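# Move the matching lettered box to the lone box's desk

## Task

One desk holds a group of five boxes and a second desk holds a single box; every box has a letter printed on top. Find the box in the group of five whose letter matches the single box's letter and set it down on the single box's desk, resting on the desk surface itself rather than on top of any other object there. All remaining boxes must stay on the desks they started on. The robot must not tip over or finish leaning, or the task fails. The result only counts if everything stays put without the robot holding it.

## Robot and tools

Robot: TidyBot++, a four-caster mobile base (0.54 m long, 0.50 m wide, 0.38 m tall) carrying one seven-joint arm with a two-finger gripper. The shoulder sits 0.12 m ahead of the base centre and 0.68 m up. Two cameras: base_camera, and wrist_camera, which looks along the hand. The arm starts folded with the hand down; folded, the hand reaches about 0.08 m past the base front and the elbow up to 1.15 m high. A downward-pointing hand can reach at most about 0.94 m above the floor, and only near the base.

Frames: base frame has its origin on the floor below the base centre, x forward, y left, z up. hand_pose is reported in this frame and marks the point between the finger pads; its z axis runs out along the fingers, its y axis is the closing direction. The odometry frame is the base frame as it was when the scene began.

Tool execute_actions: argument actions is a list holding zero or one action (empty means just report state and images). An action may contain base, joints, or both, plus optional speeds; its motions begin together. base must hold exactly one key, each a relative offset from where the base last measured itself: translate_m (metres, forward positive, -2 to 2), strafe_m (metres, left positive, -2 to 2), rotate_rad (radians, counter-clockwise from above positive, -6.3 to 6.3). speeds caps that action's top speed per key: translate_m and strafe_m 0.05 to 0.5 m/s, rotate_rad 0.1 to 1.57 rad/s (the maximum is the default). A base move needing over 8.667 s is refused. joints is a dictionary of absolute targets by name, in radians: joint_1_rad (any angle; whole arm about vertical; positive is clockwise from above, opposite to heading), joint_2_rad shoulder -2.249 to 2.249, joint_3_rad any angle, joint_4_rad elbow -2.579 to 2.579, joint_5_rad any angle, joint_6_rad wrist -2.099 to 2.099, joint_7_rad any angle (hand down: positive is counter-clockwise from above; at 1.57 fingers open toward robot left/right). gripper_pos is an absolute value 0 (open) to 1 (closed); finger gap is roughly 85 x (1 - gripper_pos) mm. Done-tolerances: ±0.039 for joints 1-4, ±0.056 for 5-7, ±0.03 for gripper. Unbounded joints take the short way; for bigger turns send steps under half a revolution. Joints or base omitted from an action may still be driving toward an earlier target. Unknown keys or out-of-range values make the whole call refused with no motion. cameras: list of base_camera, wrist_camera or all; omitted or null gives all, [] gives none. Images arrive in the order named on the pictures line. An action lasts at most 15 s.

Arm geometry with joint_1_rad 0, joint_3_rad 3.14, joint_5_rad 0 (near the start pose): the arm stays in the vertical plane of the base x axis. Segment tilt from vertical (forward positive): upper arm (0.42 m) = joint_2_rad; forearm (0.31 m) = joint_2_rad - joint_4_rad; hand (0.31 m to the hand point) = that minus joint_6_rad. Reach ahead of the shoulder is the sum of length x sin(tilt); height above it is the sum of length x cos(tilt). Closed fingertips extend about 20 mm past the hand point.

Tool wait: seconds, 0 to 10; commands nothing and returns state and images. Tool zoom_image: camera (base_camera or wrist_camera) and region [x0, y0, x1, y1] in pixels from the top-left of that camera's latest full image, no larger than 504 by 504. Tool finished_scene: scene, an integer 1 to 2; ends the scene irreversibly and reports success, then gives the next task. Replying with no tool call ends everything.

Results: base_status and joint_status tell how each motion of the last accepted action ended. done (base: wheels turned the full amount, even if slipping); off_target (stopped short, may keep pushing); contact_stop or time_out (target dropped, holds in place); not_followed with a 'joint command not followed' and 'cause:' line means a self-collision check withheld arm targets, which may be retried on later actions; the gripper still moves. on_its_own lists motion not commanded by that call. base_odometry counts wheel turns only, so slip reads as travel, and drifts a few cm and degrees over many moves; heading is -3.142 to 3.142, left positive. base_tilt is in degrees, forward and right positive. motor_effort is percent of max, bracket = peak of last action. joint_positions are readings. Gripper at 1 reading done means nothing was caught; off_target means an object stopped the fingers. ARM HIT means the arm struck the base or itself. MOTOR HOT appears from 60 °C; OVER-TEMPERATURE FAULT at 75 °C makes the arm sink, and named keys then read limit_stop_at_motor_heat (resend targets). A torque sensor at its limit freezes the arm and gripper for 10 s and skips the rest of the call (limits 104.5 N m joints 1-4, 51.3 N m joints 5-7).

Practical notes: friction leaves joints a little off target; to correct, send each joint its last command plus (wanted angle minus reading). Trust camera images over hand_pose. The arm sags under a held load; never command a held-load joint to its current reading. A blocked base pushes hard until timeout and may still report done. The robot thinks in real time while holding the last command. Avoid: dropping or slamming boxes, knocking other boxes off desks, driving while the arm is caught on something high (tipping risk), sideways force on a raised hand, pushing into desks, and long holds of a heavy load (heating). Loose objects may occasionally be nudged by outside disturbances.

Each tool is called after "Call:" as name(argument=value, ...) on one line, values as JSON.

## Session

Call:
execute_actions(actions=[])

Scene clock: 0.00 s.
base_odometry: x=+0.000 y=+0.000 heading=+0.000 (m, m, rad; odometry frame)
base_tilt: forward=-0.4 right=-0.2 (deg)
base_status: not commanded
joint_positions: joint_1_rad=-0.008 joint_2_rad=-0.376 joint_3_rad=+3.156 joint_4_rad=-2.560 joint_5_rad=-0.002 joint_6_rad=-0.838 joint_7_rad=+1.593 gripper_pos=+0.000
joint_status: not commanded
motor_effort: joint_1_rad=+0 joint_2_rad=-1 joint_3_rad=+0 joint_4_rad=+13 joint_5_rad=-1 joint_6_rad=+1 joint_7_rad=+0 (%)
hand_pose: x=+0.2591 y=+0.0016 z=+0.5833 quat_wxyz=(-0.003, +0.998, +0.008, +0.060) (m; base frame)
pictures: base_camera, wrist_camera
Images, in order (width x height): base_camera 644x364, wrist_camera 644x476.

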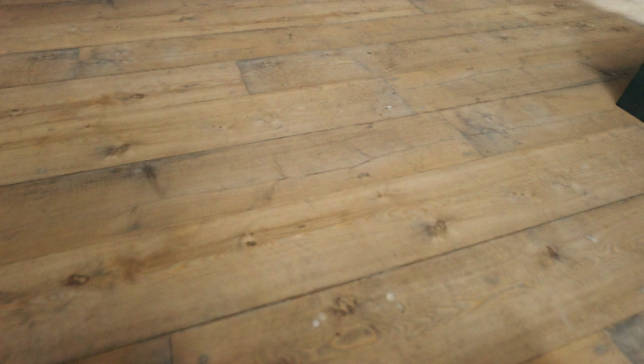

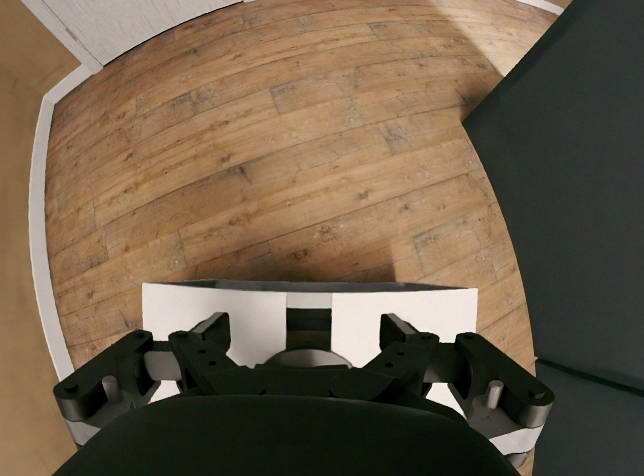

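Call:
execute_actions(actions=[{"joints":{"joint_2_rad":-0.8,"joint_4_rad":-1.8,"joint_6_rad":-1.0}}], cameras=["wrist_camera"])

Call:
execute_actions(actions=[{"joints":{"joint_1_rad":1.6}}], cameras=["wrist_camera"])

Call:
execute_actions(actions=[{"joints":{"joint_1_rad":3.14}}], cameras=["wrist_camera"])

Call:
execute_actions(actions=[{"joints":{"joint_1_rad":-1.6}}], cameras=["wrist_camera"])

Scene clock: 5.73 s.
base_odometry: x=+0.000 y=+0.000 heading=+0.000 (m, m, rad; odometry frame)
base_tilt: forward=-0.4 right=-0.2 (deg)
base_status: not commanded
joint_positions: joint_1_rad=-0.008 joint_2_rad=-0.792 joint_3_rad=+3.156 joint_4_rad=-1.818 joint_5_rad=-0.002 joint_6_rad=-0.975 joint_7_rad=+1.593 gripper_pos=+0.000
joint_status: all done
motor_effort: joint_1_rad=+0(0) joint_2_rad=+7(8) joint_3_rad=-1(0) joint_4_rad=+19(20) joint_5_rad=-1(1) joint_6_rad=+7(7) joint_7_rad=-1(0) (%)
hand_pose: x=+0.3715 y=-0.0021 z=+1.0106 quat_wxyz=(+0.001, +0.842, +0.006, +0.540) (m; base frame)
pictures: wrist_camera
Images, in order (width x height): wrist_camera 644x476.

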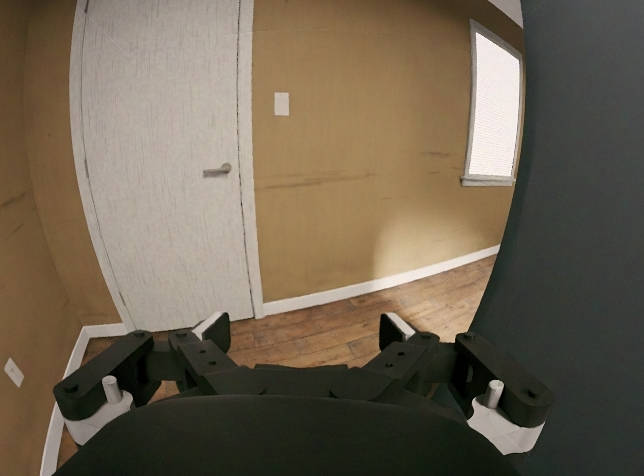

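Scene clock: 8.57 s.
base_odometry: x=+0.000 y=+0.000 heading=+0.000 (m, m, rad; odometry frame)
base_tilt: forward=-0.4 right=-0.2 (deg)
base_status: not commanded
joint_positions: joint_1_rad=+1.588 joint_2_rad=-0.792 joint_3_rad=+3.156 joint_4_rad=-1.818 joint_5_rad=-0.002 joint_6_rad=-0.975 joint_7_rad=+1.593 gripper_pos=+0.000
joint_status: all done
motor_effort: joint_1_rad=+0(1) joint_2_rad=+7(7) joint_3_rad=+0(0) joint_4_rad=+18(18) joint_5_rad=+0(1) joint_6_rad=+7(7) joint_7_rad=+0(1) (%)
hand_pose: x=+0.1103 y=-0.2523 z=+1.0106 quat_wxyz=(+0.388, +0.592, -0.599, +0.376) (m; base frame)
pictures: wrist_camera
Images, in order (width x height): wrist_camera 644x476.

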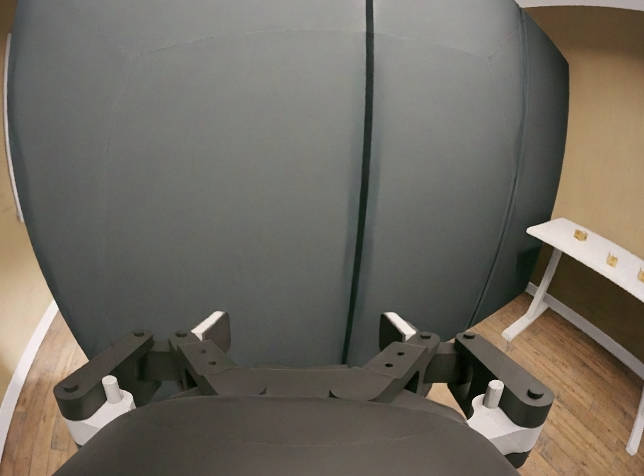

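Scene clock: 11.33 s.
base_odometry: x=+0.000 y=+0.000 heading=+0.000 (m, m, rad; odometry frame)
base_tilt: forward=-0.4 right=-0.2 (deg)
base_status: not commanded
joint_positions: joint_1_rad=+3.128 joint_2_rad=-0.792 joint_3_rad=+3.156 joint_4_rad=-1.818 joint_5_rad=-0.002 joint_6_rad=-0.975 joint_7_rad=+1.593 gripper_pos=+0.000
joint_status: all done
motor_effort: joint_1_rad=+0(0) joint_2_rad=+7(8) joint_3_rad=-1(0) joint_4_rad=+18(18) joint_5_rad=-1(1) joint_6_rad=+7(7) joint_7_rad=+0(0) (%)
hand_pose: x=-0.1335 y=+0.0009 z=+1.0106 quat_wxyz=(+0.540, +0.008, -0.842, +0.000) (m; base frame)
pictures: wrist_camera
Images, in order (width x height): wrist_camera 644x476.

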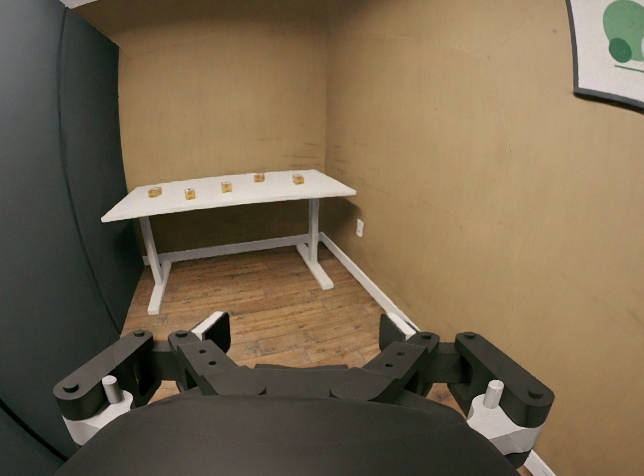

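Scene clock: 14.10 s.
base_odometry: x=+0.000 y=+0.000 heading=+0.000 (m, m, rad; odometry frame)
base_tilt: forward=-0.4 right=-0.2 (deg)
base_status: not commanded
joint_positions: joint_1_rad=+4.672 joint_2_rad=-0.792 joint_3_rad=+3.156 joint_4_rad=-1.818 joint_5_rad=-0.002 joint_6_rad=-0.975 joint_7_rad=+1.593 gripper_pos=+0.000
joint_status: all done
motor_effort: joint_1_rad=+0(1) joint_2_rad=+7(7) joint_3_rad=-1(0) joint_4_rad=+18(18) joint_5_rad=-1(1) joint_6_rad=+7(7) joint_7_rad=+0(1) (%)
hand_pose: x=+0.1129 y=+0.2524 z=+1.0106 quat_wxyz=(+0.387, -0.581, -0.609, -0.376) (m; base frame)
pictures: wrist_camera
Images, in order (width x height): wrist_camera 644x476.

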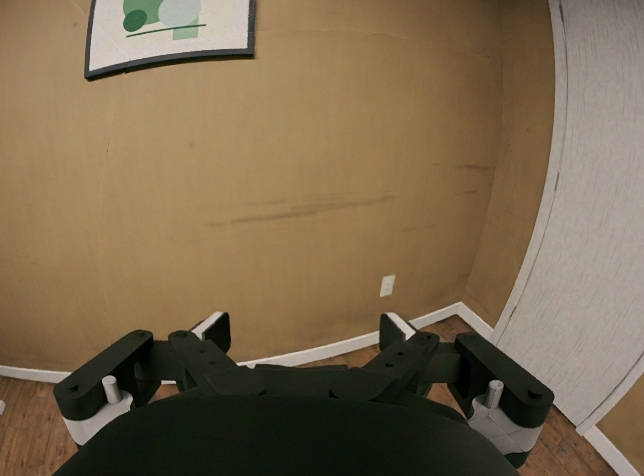

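Call:
execute_actions(actions=[{"base":{"rotate_rad":-1.24},"joints":{"joint_1_rad":0.0}}])

Scene clock: 31.43 s.
base_odometry: x=+0.000 y=+0.000 heading=-1.240 (m, m, rad; odometry frame)
base_tilt: forward=-0.4 right=-0.2 (deg)
base_status: done
joint_positions: joint_1_rad=+6.272 joint_2_rad=-0.794 joint_3_rad=+3.156 joint_4_rad=-1.818 joint_5_rad=-0.002 joint_6_rad=-0.975 joint_7_rad=+1.593 gripper_pos=+0.000
joint_status: all done
motor_effort: joint_1_rad=+0(1) joint_2_rad=+7(9) joint_3_rad=-1(0) joint_4_rad=+19(18) joint_5_rad=-1(1) joint_6_rad=+7(7) joint_7_rad=+0(0) (%)
hand_pose: x=+0.3709 y=-0.0013 z=+1.0110 quat_wxyz=(+0.000, -0.841, -0.007, -0.541) (m; base frame)
pictures: base_camera, wrist_camera
Images, in order (width x height): base_camera 644x364, wrist_camera 644x476.

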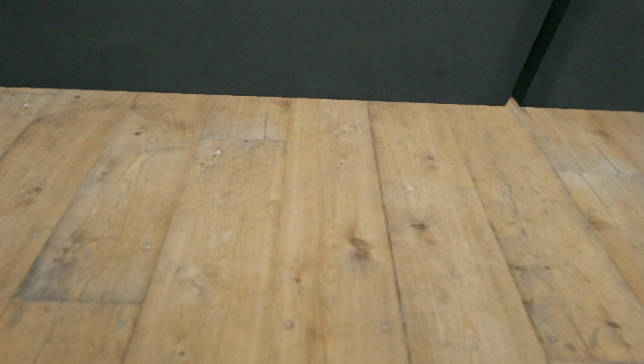

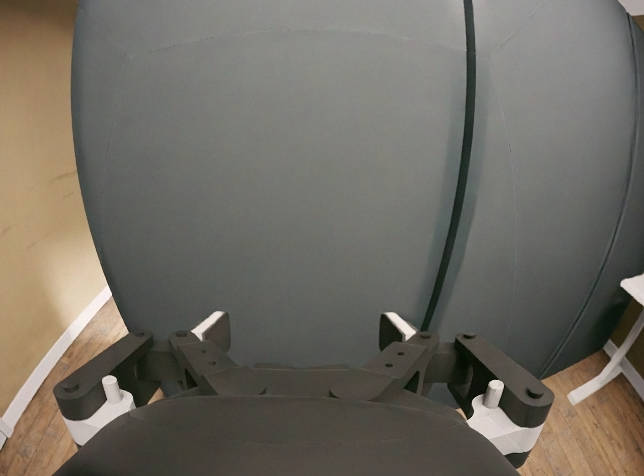

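Call:
execute_actions(actions=[{"base":{"strafe_m":0.85}}])

Scene clock: 37.37 s.
base_odometry: x=+0.804 y=+0.276 heading=-1.240 (m, m, rad; odometry frame)
base_tilt: forward=-0.4 right=-0.2 (deg)
base_status: done
joint_positions: joint_1_rad=+6.273 joint_2_rad=-0.794 joint_3_rad=+3.156 joint_4_rad=-1.818 joint_5_rad=-0.002 joint_6_rad=-0.975 joint_7_rad=+1.593 gripper_pos=+0.000
joint_status: not commanded
motor_effort: joint_1_rad=+0(1) joint_2_rad=+7(8) joint_3_rad=-1(1) joint_4_rad=+18(18) joint_5_rad=-1(2) joint_6_rad=+6(7) joint_7_rad=-1(0) (%)
hand_pose: x=+0.3709 y=-0.0015 z=+1.0109 quat_wxyz=(-0.001, -0.841, -0.007, -0.541) (m; base frame)
pictures: base_camera, wrist_camera
Images, in order (width x height): base_camera 644x364, wrist_camera 644x476.

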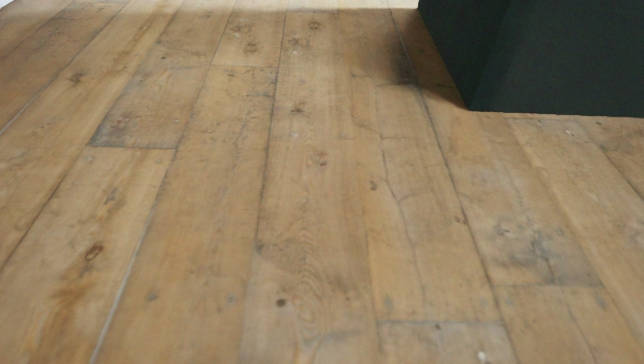

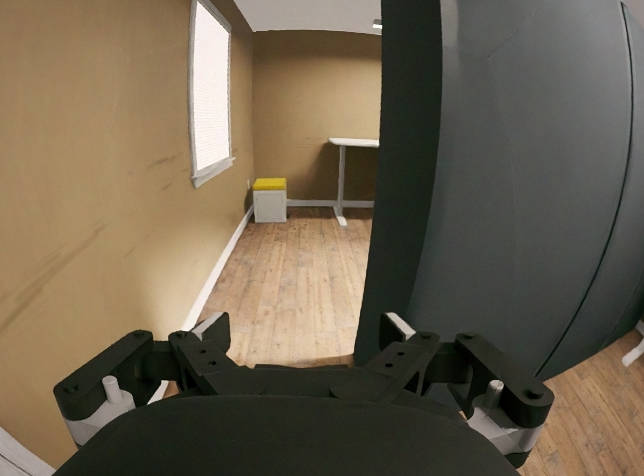

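Call:
execute_actions(actions=[{"base":{"strafe_m":0.2}}])

Scene clock: 43.23 s.
base_odometry: x=+0.994 y=+0.340 heading=-1.241 (m, m, rad; odometry frame)
base_tilt: forward=-0.4 right=-0.2 (deg)
base_status: done
joint_positions: joint_1_rad=+6.274 joint_2_rad=-0.794 joint_3_rad=+3.156 joint_4_rad=-1.818 joint_5_rad=-0.002 joint_6_rad=-0.975 joint_7_rad=+1.593 gripper_pos=+0.000
joint_status: not commanded
motor_effort: joint_1_rad=+0(1) joint_2_rad=+7(8) joint_3_rad=-1(2) joint_4_rad=+18(19) joint_5_rad=+0(2) joint_6_rad=+7(7) joint_7_rad=+0(0) (%)
hand_pose: x=+0.3708 y=-0.0017 z=+1.0109 quat_wxyz=(-0.001, -0.841, -0.006, -0.540) (m; base frame)
pictures: base_camera, wrist_camera
Images, in order (width x height): base_camera 644x364, wrist_camera 644x476.

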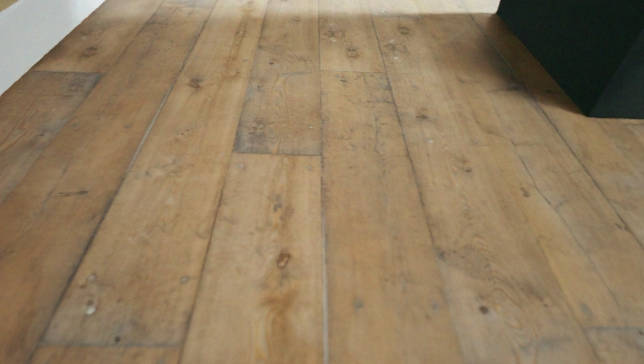

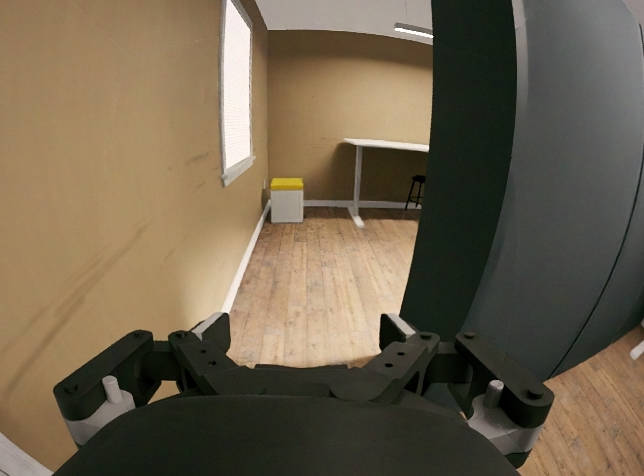

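Centered and aligned in the corridor.

Call:
execute_actions(actions=[{"base":{"translate_m":1.9},"joints":{"joint_2_rad":-0.4,"joint_4_rad":-1.0,"joint_6_rad":-1.4}}])

Scene clock: 51.53 s.
base_odometry: x=+1.610 y=-1.457 heading=-1.241 (m, m, rad; odometry frame)
base_tilt: forward=-0.4 right=-0.2 (deg)
base_status: done
joint_positions: joint_1_rad=+6.274 joint_2_rad=-0.399 joint_3_rad=+3.156 joint_4_rad=-1.022 joint_5_rad=-0.002 joint_6_rad=-1.376 joint_7_rad=+1.593 gripper_pos=+0.000
joint_status: all done
motor_effort: joint_1_rad=+0(0) joint_2_rad=-1(11) joint_3_rad=+0(0) joint_4_rad=+14(19) joint_5_rad=+0(0) joint_6_rad=+7(7) joint_7_rad=-1(0) (%)
hand_pose: x=+0.4224 y=-0.0021 z=+1.1957 quat_wxyz=(-0.004, -0.841, -0.007, -0.541) (m; base frame)
pictures: base_camera, wrist_camera
Images, in order (width x height): base_camera 644x364, wrist_camera 644x476.

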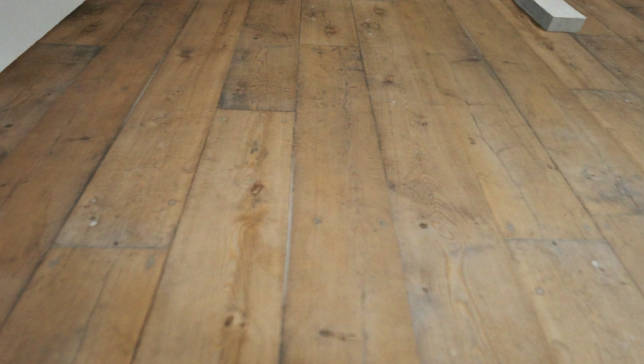

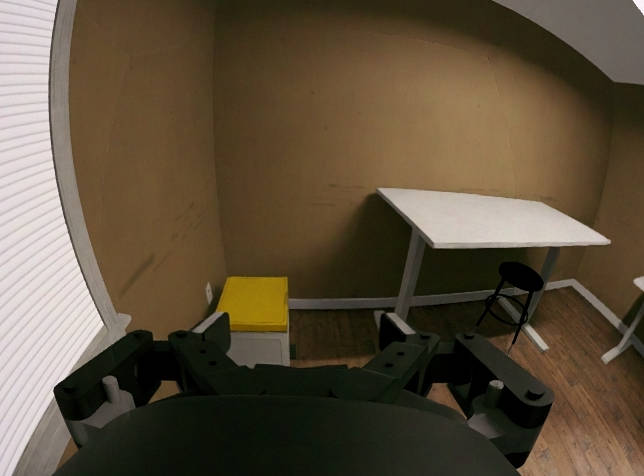

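Call:
execute_actions(actions=[{"joints":{"joint_1_rad":1.3}}], cameras=["wrist_camera"])

Scene clock: 56.00 s.
base_odometry: x=+1.610 y=-1.457 heading=-1.241 (m, m, rad; odometry frame)
base_tilt: forward=-0.4 right=-0.2 (deg)
base_status: not commanded
joint_positions: joint_1_rad=+7.571 joint_2_rad=-0.399 joint_3_rad=+3.156 joint_4_rad=-1.022 joint_5_rad=-0.002 joint_6_rad=-1.376 joint_7_rad=+1.593 gripper_pos=+0.000
joint_status: all done
motor_effort: joint_1_rad=+0(0) joint_2_rad=-1(1) joint_3_rad=-1(0) joint_4_rad=+14(14) joint_5_rad=+0(0) joint_6_rad=+7(7) joint_7_rad=+0(0) (%)
hand_pose: x=+0.1991 y=-0.2926 z=+1.1957 quat_wxyz=(-0.330, -0.674, +0.503, -0.429) (m; base frame)
pictures: wrist_camera
Images, in order (width x height): wrist_camera 644x476.

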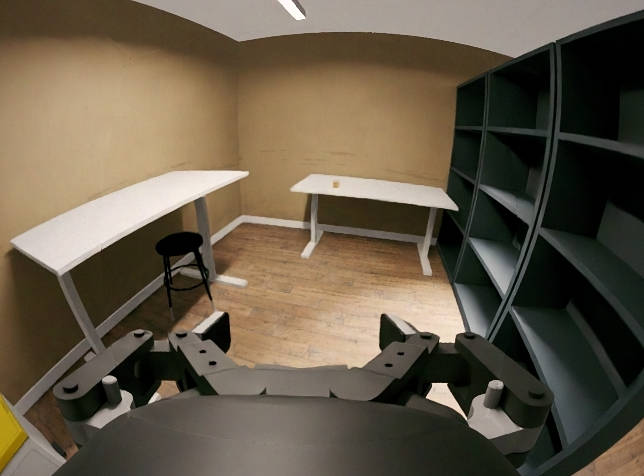

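Call:
execute_actions(actions=[{"base":{"rotate_rad":-1.57},"joints":{"joint_1_rad":0.0},"speeds":{"rotate_rad":1.2}}])

Scene clock: 64.30 s.
base_odometry: x=+1.610 y=-1.457 heading=-2.810 (m, m, rad; odometry frame)
base_tilt: forward=-0.4 right=-0.2 (deg)
base_status: done
joint_positions: joint_1_rad=+6.295 joint_2_rad=-0.399 joint_3_rad=+3.156 joint_4_rad=-1.022 joint_5_rad=-0.002 joint_6_rad=-1.376 joint_7_rad=+1.593 gripper_pos=+0.000
joint_status: all done
motor_effort: joint_1_rad=+0(0) joint_2_rad=-1(2) joint_3_rad=-1(1) joint_4_rad=+14(14) joint_5_rad=-1(0) joint_6_rad=+7(7) joint_7_rad=+0(0) (%)
hand_pose: x=+0.4222 y=-0.0085 z=+1.1957 quat_wxyz=(-0.010, -0.841, +0.002, -0.541) (m; base frame)
pictures: base_camera, wrist_camera
Images, in order (width x height): base_camera 644x364, wrist_camera 644x476.

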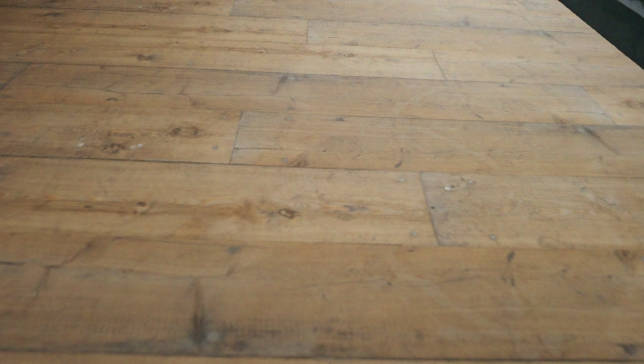

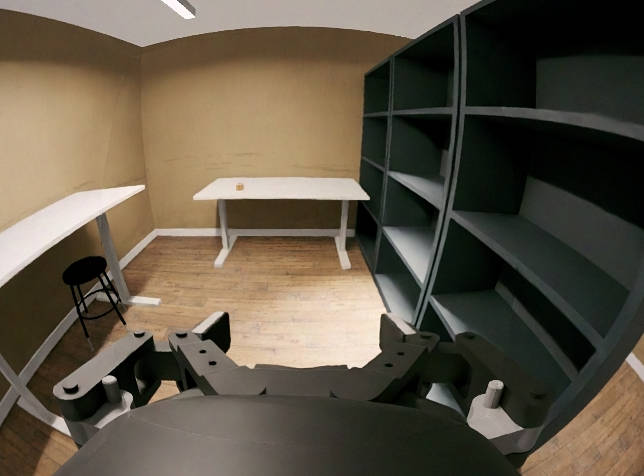

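Call:
execute_actions(actions=[{"base":{"strafe_m":0.35}}], cameras=[])

Call:
execute_actions(actions=[{"base":{"translate_m":1.4},"joints":{"joint_2_rad":-0.1,"joint_4_rad":-0.7,"joint_6_rad":-1.65}}])

Scene clock: 71.40 s.
base_odometry: x=+1.724 y=-1.788 heading=-2.811 (m, m, rad; odometry frame)
base_tilt: forward=-0.4 right=-0.2 (deg)
base_status: done
joint_positions: joint_1_rad=+6.295 joint_2_rad=-0.399 joint_3_rad=+3.155 joint_4_rad=-1.022 joint_5_rad=-0.002 joint_6_rad=-1.376 joint_7_rad=+1.593 gripper_pos=+0.000
joint_status: not commanded
motor_effort: joint_1_rad=+0(0) joint_2_rad=-1(2) joint_3_rad=+0(1) joint_4_rad=+14(14) joint_5_rad=-1(1) joint_6_rad=+7(7) joint_7_rad=-1(1) (%)
hand_pose: x=+0.4222 y=-0.0081 z=+1.1957 quat_wxyz=(-0.010, -0.841, +0.002, -0.541) (m; base frame)
pictures: none
No camera images: the call's "cameras" was empty. Leave "cameras" out to get every camera's image.

Scene clock: 75.57 s.
base_odometry: x=+0.400 y=-2.244 heading=-2.810 (m, m, rad; odometry frame)
base_tilt: forward=-0.4 right=-0.2 (deg)
base_status: done
joint_positions: joint_1_rad=+6.295 joint_2_rad=-0.096 joint_3_rad=+3.155 joint_4_rad=-0.723 joint_5_rad=-0.002 joint_6_rad=-1.626 joint_7_rad=+1.593 gripper_pos=+0.000
joint_status: all done
motor_effort: joint_1_rad=+0(0) joint_2_rad=-11(15) joint_3_rad=-1(0) joint_4_rad=+13(14) joint_5_rad=+0(1) joint_6_rad=+6(7) joint_7_rad=-1(1) (%)
hand_pose: x=+0.5048 y=-0.0084 z=+1.1589 quat_wxyz=(-0.009, -0.903, +0.001, -0.430) (m; base frame)
pictures: base_camera, wrist_camera
Images, in order (width x height): base_camera 644x364, wrist_camera 644x476.

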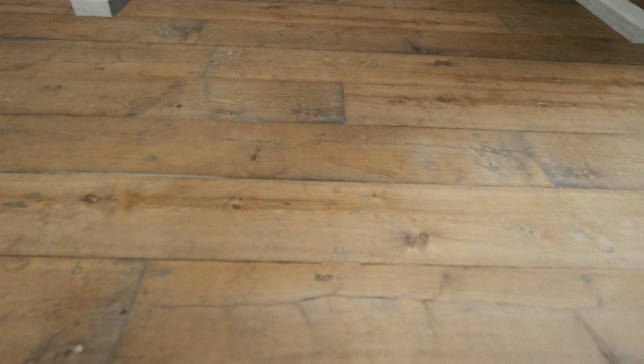

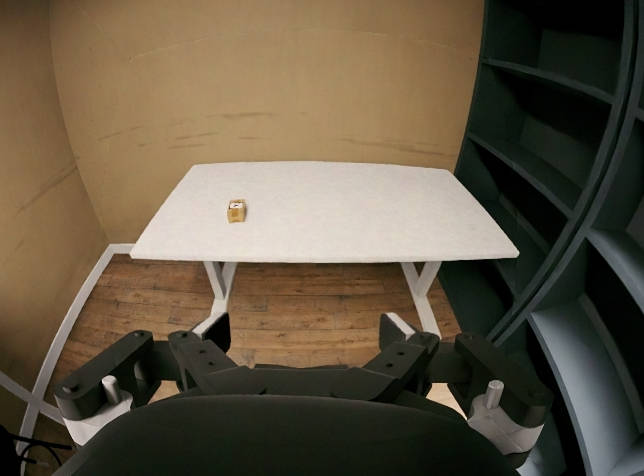

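Call:
zoom_image(camera="wrist_camera", region=[210, 185, 270, 235])

Region (210, 185, 270, 235) of wrist_camera's 644x476 image, scaled by 8.400.

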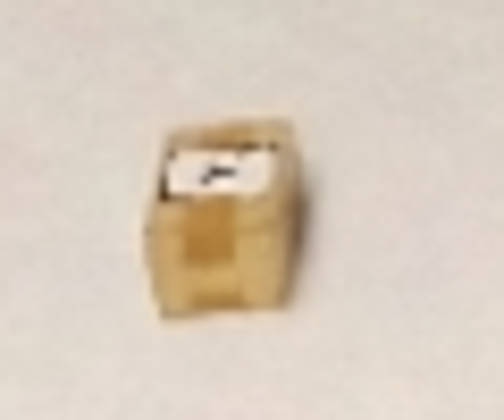

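Call:
execute_actions(actions=[{"base":{"translate_m":0.42},"joints":{"joint_1_rad":-0.3,"joint_2_rad":0.1,"joint_4_rad":-0.7,"joint_6_rad":-1.7}}])

Scene clock: 81.57 s.
base_odometry: x=+0.003 y=-2.381 heading=-2.810 (m, m, rad; odometry frame)
base_tilt: forward=-0.4 right=-0.2 (deg)
base_status: done
joint_positions: joint_1_rad=+5.994 joint_2_rad=+0.111 joint_3_rad=+3.155 joint_4_rad=-0.716 joint_5_rad=-0.002 joint_6_rad=-1.675 joint_7_rad=+1.593 gripper_pos=+0.000
joint_status: all done
motor_effort: joint_1_rad=+0(1) joint_2_rad=-21(26) joint_3_rad=-1(1) joint_4_rad=+15(17) joint_5_rad=+0(0) joint_6_rad=+5(6) joint_7_rad=-1(1) (%)
hand_pose: x=+0.5646 y=+0.1288 z=+1.0633 quat_wxyz=(+0.040, -0.939, -0.142, -0.312) (m; base frame)
pictures: base_camera, wrist_camera
Images, in order (width x height): base_camera 644x364, wrist_camera 644x476.

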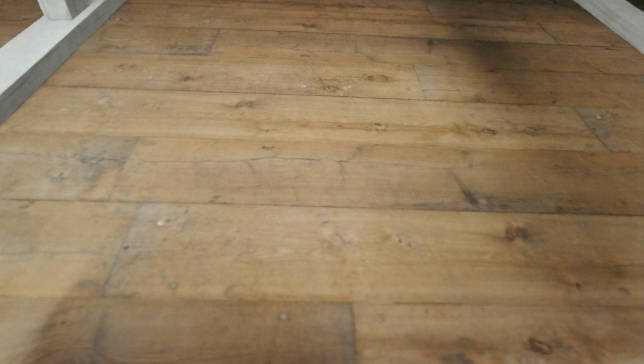

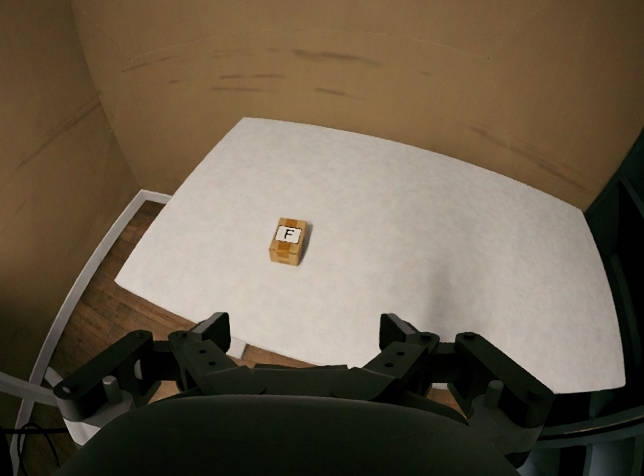

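Call:
zoom_image(camera="wrist_camera", region=[255, 205, 325, 275])

Region (255, 205, 325, 275) of wrist_camera's 644x476 image, scaled by 7.200.

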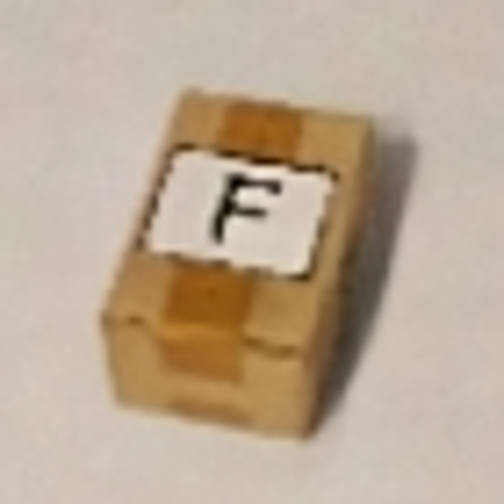

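Call:
execute_actions(actions=[{"base":{"translate_m":-1.8},"joints":{"joint_1_rad":1.57,"joint_2_rad":-0.8,"joint_4_rad":-1.8,"joint_6_rad":-1.0}}], cameras=["wrist_camera"])

Call:
execute_actions(actions=[{"base":{"rotate_rad":-1.57},"joints":{"joint_1_rad":0},"speeds":{"rotate_rad":1.2}}])

Scene clock: 93.57 s.
base_odometry: x=+1.704 y=-1.794 heading=-2.810 (m, m, rad; odometry frame)
base_tilt: forward=-0.4 right=-0.2 (deg)
base_status: done
joint_positions: joint_1_rad=+7.842 joint_2_rad=-0.787 joint_3_rad=+3.155 joint_4_rad=-1.777 joint_5_rad=-0.002 joint_6_rad=-1.025 joint_7_rad=+1.593 gripper_pos=+0.000
joint_status: all done
motor_effort: joint_1_rad=+0(3) joint_2_rad=+7(27) joint_3_rad=+0(3) joint_4_rad=+18(18) joint_5_rad=+1(2) joint_6_rad=+7(7) joint_7_rad=-1(0) (%)
hand_pose: x=+0.1183 y=-0.2460 z=+1.0180 quat_wxyz=(-0.378, -0.603, +0.592, -0.378) (m; base frame)
pictures: wrist_camera
Images, in order (width x height): wrist_camera 644x476.

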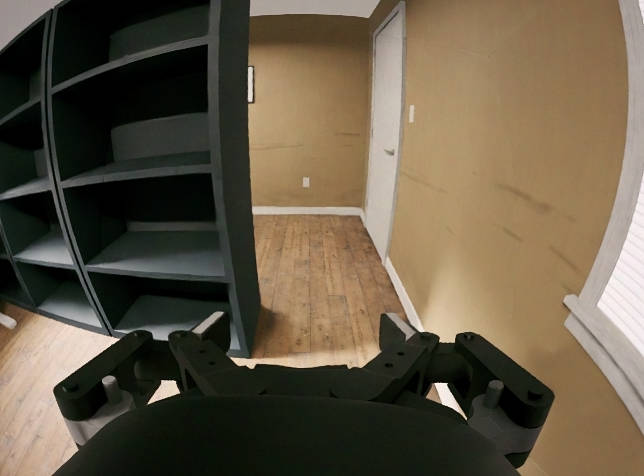

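Scene clock: 96.37 s.
base_odometry: x=+1.705 y=-1.793 heading=+1.904 (m, m, rad; odometry frame)
base_tilt: forward=-0.4 right=-0.2 (deg)
base_status: done
joint_positions: joint_1_rad=+6.295 joint_2_rad=-0.788 joint_3_rad=+3.155 joint_4_rad=-1.777 joint_5_rad=-0.002 joint_6_rad=-1.025 joint_7_rad=+1.593 gripper_pos=+0.000
joint_status: all done
motor_effort: joint_1_rad=+0(1) joint_2_rad=+7(9) joint_3_rad=+0(0) joint_4_rad=+18(18) joint_5_rad=-1(0) joint_6_rad=+7(8) joint_7_rad=+0(0) (%)
hand_pose: x=+0.3646 y=-0.0065 z=+1.0182 quat_wxyz=(-0.007, -0.845, +0.002, -0.535) (m; base frame)
pictures: base_camera, wrist_camera
Images, in order (width x height): base_camera 644x364, wrist_camera 644x476.

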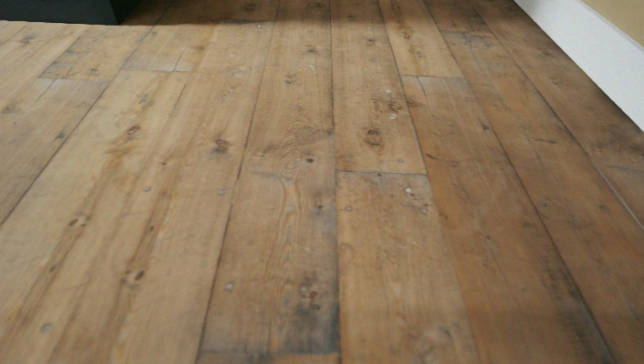

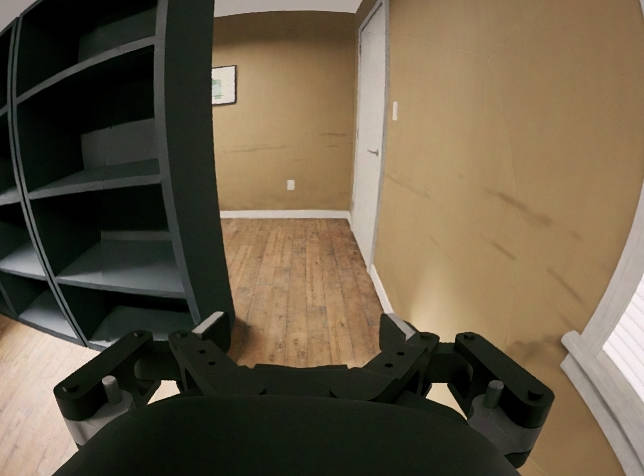

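Call:
execute_actions(actions=[{"base":{"strafe_m":0.05}}], cameras=[])

Call:
execute_actions(actions=[{"base":{"translate_m":1.2}}])

Scene clock: 100.43 s.
base_odometry: x=+1.657 y=-1.810 heading=+1.903 (m, m, rad; odometry frame)
base_tilt: forward=-0.4 right=-0.2 (deg)
base_status: done
joint_positions: joint_1_rad=+6.294 joint_2_rad=-0.788 joint_3_rad=+3.155 joint_4_rad=-1.777 joint_5_rad=-0.002 joint_6_rad=-1.025 joint_7_rad=+1.593 gripper_pos=+0.000
joint_status: not commanded
motor_effort: joint_1_rad=+0(1) joint_2_rad=+7(8) joint_3_rad=+0(3) joint_4_rad=+18(18) joint_5_rad=-1(1) joint_6_rad=+7(7) joint_7_rad=-1(0) (%)
hand_pose: x=+0.3646 y=-0.0064 z=+1.0182 quat_wxyz=(-0.006, -0.845, +0.002, -0.535) (m; base frame)
pictures: none
No camera images: the call's "cameras" was empty. Leave "cameras" out to get every camera's image.

Scene clock: 104.20 s.
base_odometry: x=+1.265 y=-0.676 heading=+1.903 (m, m, rad; odometry frame)
base_tilt: forward=-0.4 right=-0.2 (deg)
base_status: done
joint_positions: joint_1_rad=+6.294 joint_2_rad=-0.796 joint_3_rad=+3.155 joint_4_rad=-1.779 joint_5_rad=-0.002 joint_6_rad=-1.022 joint_7_rad=+1.593 gripper_pos=+0.000
joint_status: not commanded
motor_effort: joint_1_rad=+0(0) joint_2_rad=+8(10) joint_3_rad=-1(0) joint_4_rad=+18(19) joint_5_rad=-1(1) joint_6_rad=+7(7) joint_7_rad=-1(0) (%)
hand_pose: x=+0.3626 y=-0.0064 z=+1.0193 quat_wxyz=(-0.006, -0.843, +0.002, -0.538) (m; base frame)
pictures: base_camera, wrist_camera
Images, in order (width x height): base_camera 644x364, wrist_camera 644x476.

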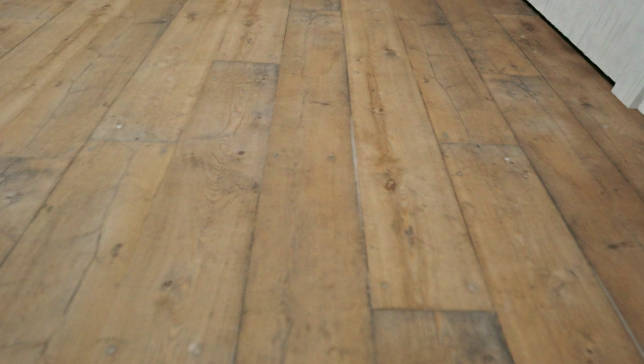

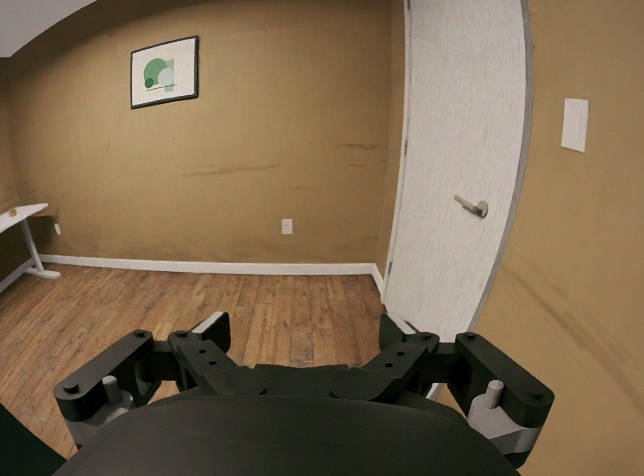

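Call:
execute_actions(actions=[{"base":{"translate_m":1.0}}], cameras=[])

Call:
execute_actions(actions=[{"base":{"rotate_rad":1.57},"speeds":{"rotate_rad":1.2}}])

Scene clock: 111.03 s.
base_odometry: x=+0.938 y=+0.270 heading=+1.904 (m, m, rad; odometry frame)
base_tilt: forward=-0.4 right=-0.2 (deg)
base_status: done
joint_positions: joint_1_rad=+6.294 joint_2_rad=-0.798 joint_3_rad=+3.155 joint_4_rad=-1.781 joint_5_rad=-0.002 joint_6_rad=-1.021 joint_7_rad=+1.593 gripper_pos=+0.000
joint_status: not commanded
motor_effort: joint_1_rad=+0(0) joint_2_rad=+8(10) joint_3_rad=+0(1) joint_4_rad=+18(19) joint_5_rad=+0(1) joint_6_rad=+6(8) joint_7_rad=+0(0) (%)
hand_pose: x=+0.3620 y=-0.0064 z=+1.0195 quat_wxyz=(-0.006, -0.842, +0.002, -0.539) (m; base frame)
pictures: none
No camera images: the call's "cameras" was empty. Leave "cameras" out to get every camera's image.

Scene clock: 113.40 s.
base_odometry: x=+0.938 y=+0.270 heading=-2.810 (m, m, rad; odometry frame)
base_tilt: forward=-0.4 right=-0.2 (deg)
base_status: done
joint_positions: joint_1_rad=+6.294 joint_2_rad=-0.798 joint_3_rad=+3.155 joint_4_rad=-1.781 joint_5_rad=-0.002 joint_6_rad=-1.021 joint_7_rad=+1.593 gripper_pos=+0.000
joint_status: not commanded
motor_effort: joint_1_rad=+0(0) joint_2_rad=+8(8) joint_3_rad=+0(0) joint_4_rad=+18(18) joint_5_rad=-1(1) joint_6_rad=+7(7) joint_7_rad=-1(0) (%)
hand_pose: x=+0.3620 y=-0.0063 z=+1.0195 quat_wxyz=(-0.006, -0.842, +0.002, -0.539) (m; base frame)
pictures: base_camera, wrist_camera
Images, in order (width x height): base_camera 644x364, wrist_camera 644x476.

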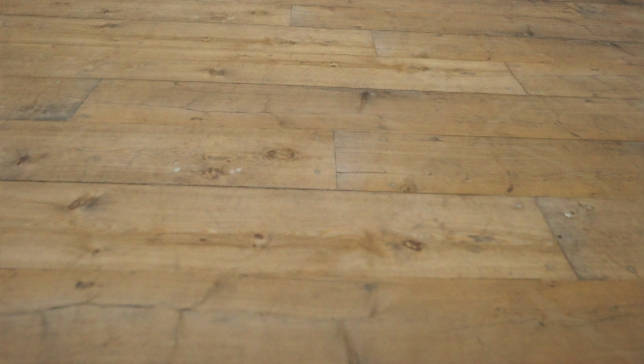

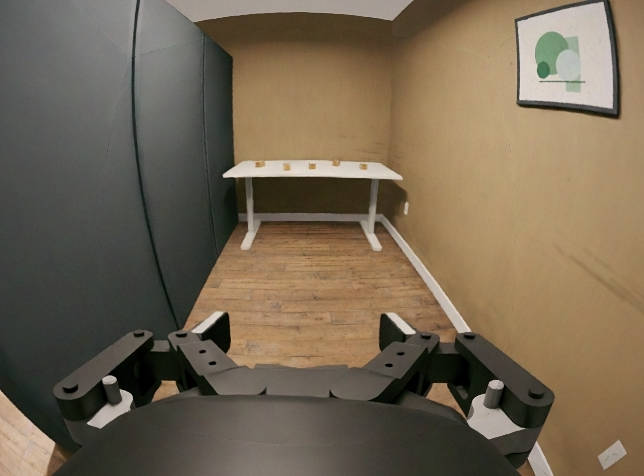

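Call:
execute_actions(actions=[{"base":{"translate_m":1.65},"joints":{"joint_2_rad":0.0,"joint_4_rad":-0.6,"joint_6_rad":-1.75}}])

Scene clock: 120.13 s.
base_odometry: x=-0.622 y=-0.269 heading=-2.809 (m, m, rad; odometry frame)
base_tilt: forward=-0.4 right=-0.2 (deg)
base_status: done
joint_positions: joint_1_rad=+6.294 joint_2_rad=+0.002 joint_3_rad=+3.155 joint_4_rad=-0.623 joint_5_rad=-0.002 joint_6_rad=-1.725 joint_7_rad=+1.593 gripper_pos=+0.000
joint_status: all done
motor_effort: joint_1_rad=+0(0) joint_2_rad=-15(17) joint_3_rad=+0(0) joint_4_rad=+13(17) joint_5_rad=+0(1) joint_6_rad=+6(8) joint_7_rad=+0(0) (%)
hand_pose: x=+0.5252 y=-0.0079 z=+1.1389 quat_wxyz=(-0.008, -0.923, +0.000, -0.386) (m; base frame)
pictures: base_camera, wrist_camera
Images, in order (width x height): base_camera 644x364, wrist_camera 644x476.

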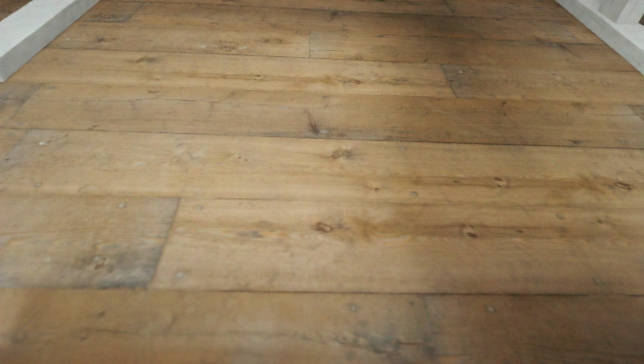

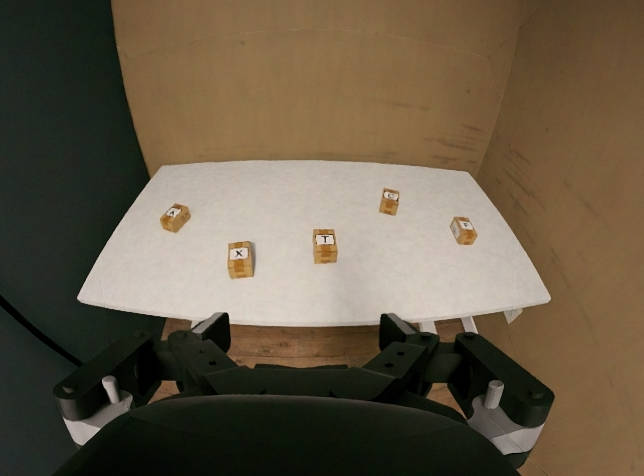

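Call:
zoom_image(camera="wrist_camera", region=[360, 175, 500, 255])

Call:
zoom_image(camera="wrist_camera", region=[145, 185, 345, 290])

Region (360, 175, 500, 255) of wrist_camera's 644x476 image, scaled by 3.600; it fills the top 288 rows of this view, and the rest is white.

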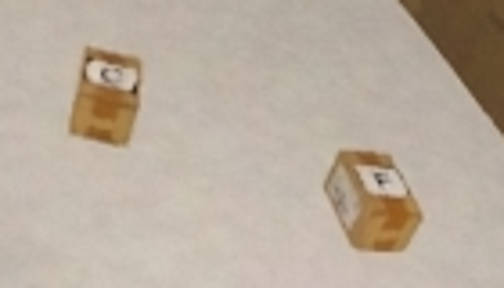

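Region (145, 185, 345, 290) of wrist_camera's 644x476 image, scaled by 2.520; it fills the top 265 rows of this view, and the rest is white.

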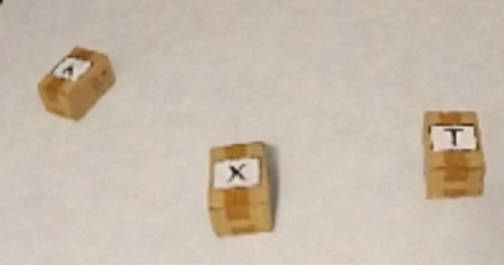

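Call:
execute_actions(actions=[{"base":{"strafe_m":-0.4}}], cameras=[])

Call:
execute_actions(actions=[{"base":{"translate_m":0.22},"joints":{"joint_2_rad":0.15,"joint_4_rad":-0.75,"joint_6_rad":-1.6}}])

Scene clock: 129.77 s.
base_odometry: x=-0.752 y=+0.109 heading=-2.809 (m, m, rad; odometry frame)
base_tilt: forward=-0.4 right=-0.1 (deg)
base_status: done
joint_positions: joint_1_rad=+6.292 joint_2_rad=+0.002 joint_3_rad=+3.155 joint_4_rad=-0.623 joint_5_rad=-0.002 joint_6_rad=-1.725 joint_7_rad=+1.593 gripper_pos=+0.000
joint_status: not commanded
motor_effort: joint_1_rad=+0(2) joint_2_rad=-14(16) joint_3_rad=-1(3) joint_4_rad=+13(13) joint_5_rad=+0(1) joint_6_rad=+6(6) joint_7_rad=+0(1) (%)
hand_pose: x=+0.5251 y=-0.0071 z=+1.1389 quat_wxyz=(-0.008, -0.923, -0.001, -0.386) (m; base frame)
pictures: none
No camera images: the call's "cameras" was empty. Leave "cameras" out to get every camera's image.

Scene clock: 131.63 s.
base_odometry: x=-0.961 y=+0.037 heading=-2.809 (m, m, rad; odometry frame)
base_tilt: forward=-0.4 right=-0.2 (deg)
base_status: done
joint_positions: joint_1_rad=+6.292 joint_2_rad=+0.163 joint_3_rad=+3.155 joint_4_rad=-0.737 joint_5_rad=-0.002 joint_6_rad=-1.620 joint_7_rad=+1.593 gripper_pos=+0.000
joint_status: all done
motor_effort: joint_1_rad=+0(0) joint_2_rad=-23(31) joint_3_rad=-1(1) joint_4_rad=+15(17) joint_5_rad=+0(0) joint_6_rad=+4(6) joint_7_rad=-1(1) (%)
hand_pose: x=+0.6148 y=-0.0082 z=+1.0392 quat_wxyz=(-0.007, -0.952, -0.001, -0.306) (m; base frame)
pictures: base_camera, wrist_camera
Images, in order (width x height): base_camera 644x364, wrist_camera 644x476.

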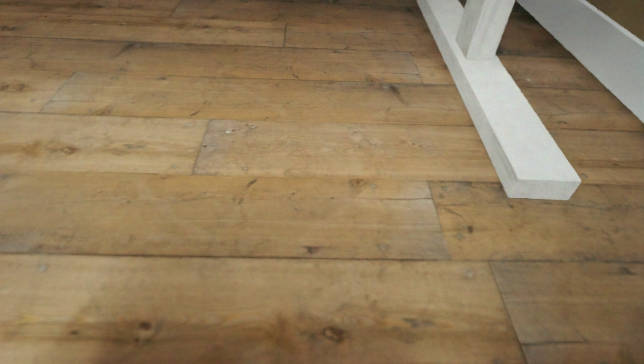

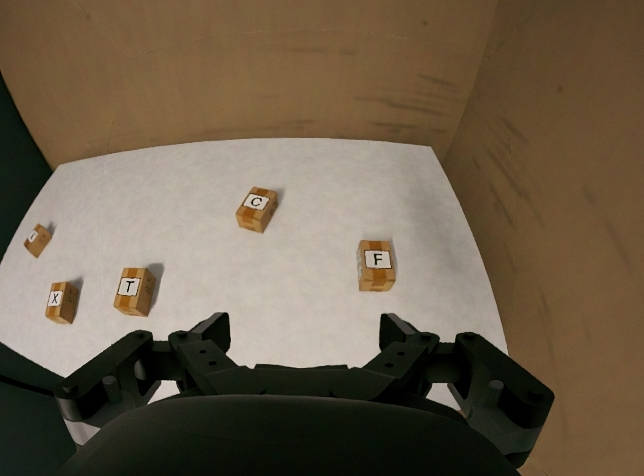

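Call:
execute_actions(actions=[{"joints":{"joint_1_rad":0.175,"joint_2_rad":0.14,"joint_4_rad":-1.71,"joint_6_rad":-0.39,"gripper_pos":0}}])

Scene clock: 140.50 s.
base_odometry: x=-0.961 y=+0.037 heading=-2.809 (m, m, rad; odometry frame)
base_tilt: forward=-0.4 right=-0.2 (deg)
base_status: not commanded
joint_positions: joint_1_rad=+6.444 joint_2_rad=+0.156 joint_3_rad=+3.155 joint_4_rad=-1.690 joint_5_rad=-0.002 joint_6_rad=-0.414 joint_7_rad=+1.593 gripper_pos=+0.000
joint_status: all done
motor_effort: joint_1_rad=+0(0) joint_2_rad=-27(29) joint_3_rad=-1(1) joint_4_rad=+19(19) joint_5_rad=+0(0) joint_6_rad=+6(6) joint_7_rad=+0(0) (%)
hand_pose: x=+0.7184 y=-0.1039 z=+0.8142 quat_wxyz=(-0.042, -0.902, +0.069, -0.425) (m; base frame)
pictures: base_camera, wrist_camera
Images, in order (width x height): base_camera 644x364, wrist_camera 644x476.

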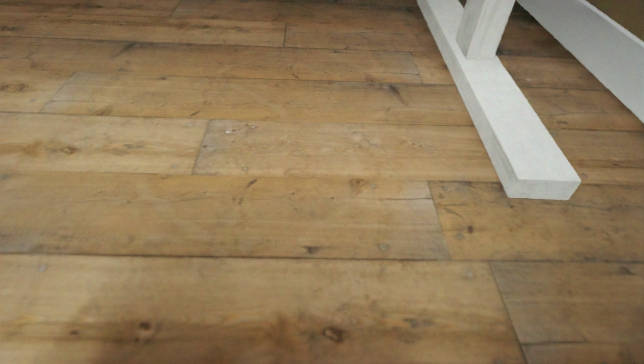

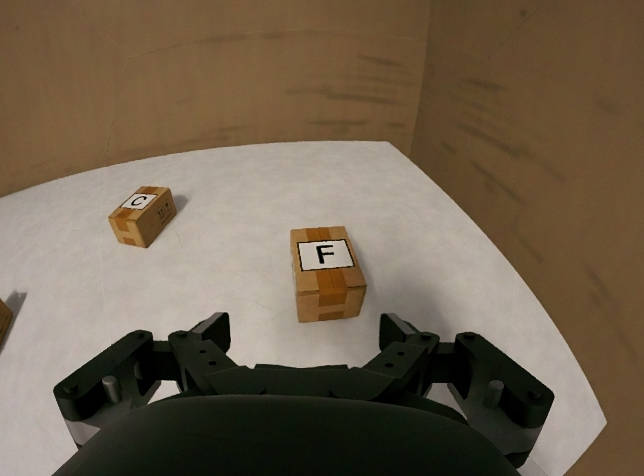

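Call:
execute_actions(actions=[{"base":{"strafe_m":-0.018},"joints":{"joint_2_rad":0.23,"joint_4_rad":-1.62,"joint_6_rad":-0.38}}], cameras=["wrist_camera"])

Scene clock: 147.40 s.
base_odometry: x=-0.967 y=+0.054 heading=-2.809 (m, m, rad; odometry frame)
base_tilt: forward=-0.4 right=-0.2 (deg)
base_status: done
joint_positions: joint_1_rad=+6.454 joint_2_rad=+0.224 joint_3_rad=+3.155 joint_4_rad=-1.635 joint_5_rad=-0.002 joint_6_rad=-0.403 joint_7_rad=+1.593 gripper_pos=+0.000
joint_status: all done
motor_effort: joint_1_rad=+0(3) joint_2_rad=-29(31) joint_3_rad=-1(1) joint_4_rad=+19(19) joint_5_rad=+0(0) joint_6_rad=+6(6) joint_7_rad=+0(0) (%)
hand_pose: x=+0.7435 y=-0.1142 z=+0.8040 quat_wxyz=(-0.045, -0.902, +0.073, -0.423) (m; base frame)
pictures: wrist_camera
Images, in order (width x height): wrist_camera 644x476.

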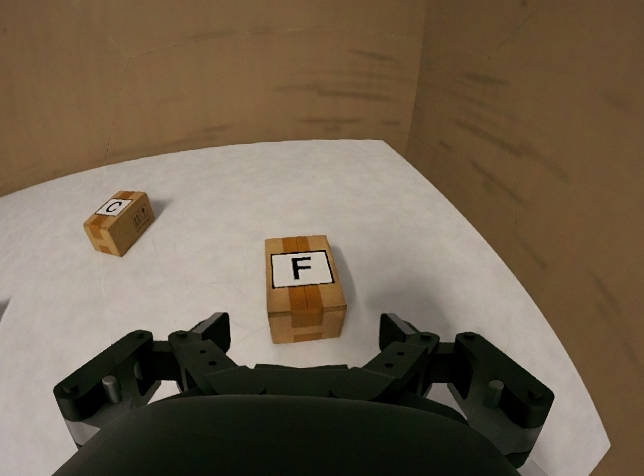

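Call:
execute_actions(actions=[{"joints":{"joint_2_rad":0.48,"joint_4_rad":-1.385,"joint_6_rad":-0.33}}], cameras=["wrist_camera"])

Scene clock: 156.63 s.
base_odometry: x=-0.967 y=+0.054 heading=-2.809 (m, m, rad; odometry frame)
base_tilt: forward=-0.4 right=-0.2 (deg)
base_status: not commanded
joint_positions: joint_1_rad=+6.454 joint_2_rad=+0.482 joint_3_rad=+3.155 joint_4_rad=-1.408 joint_5_rad=-0.002 joint_6_rad=-0.355 joint_7_rad=+1.593 gripper_pos=+0.000
joint_status: all done
motor_effort: joint_1_rad=+0(1) joint_2_rad=-38(41) joint_3_rad=-1(1) joint_4_rad=+19(20) joint_5_rad=-1(1) joint_6_rad=+6(7) joint_7_rad=+0(0) (%)
hand_pose: x=+0.8439 y=-0.1318 z=+0.7615 quat_wxyz=(-0.047, -0.898, +0.071, -0.431) (m; base frame)
pictures: wrist_camera
Images, in order (width x height): wrist_camera 644x476.

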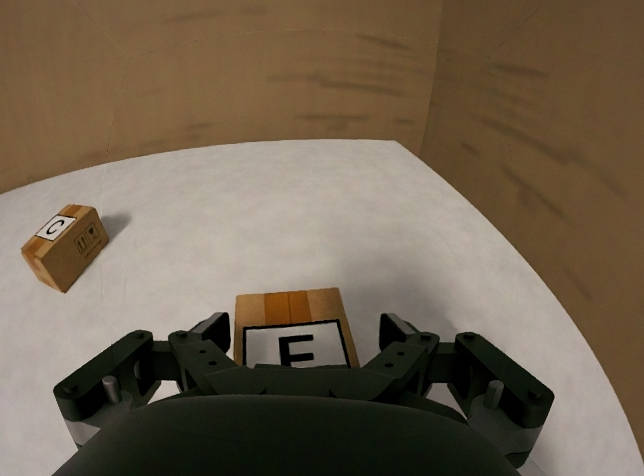

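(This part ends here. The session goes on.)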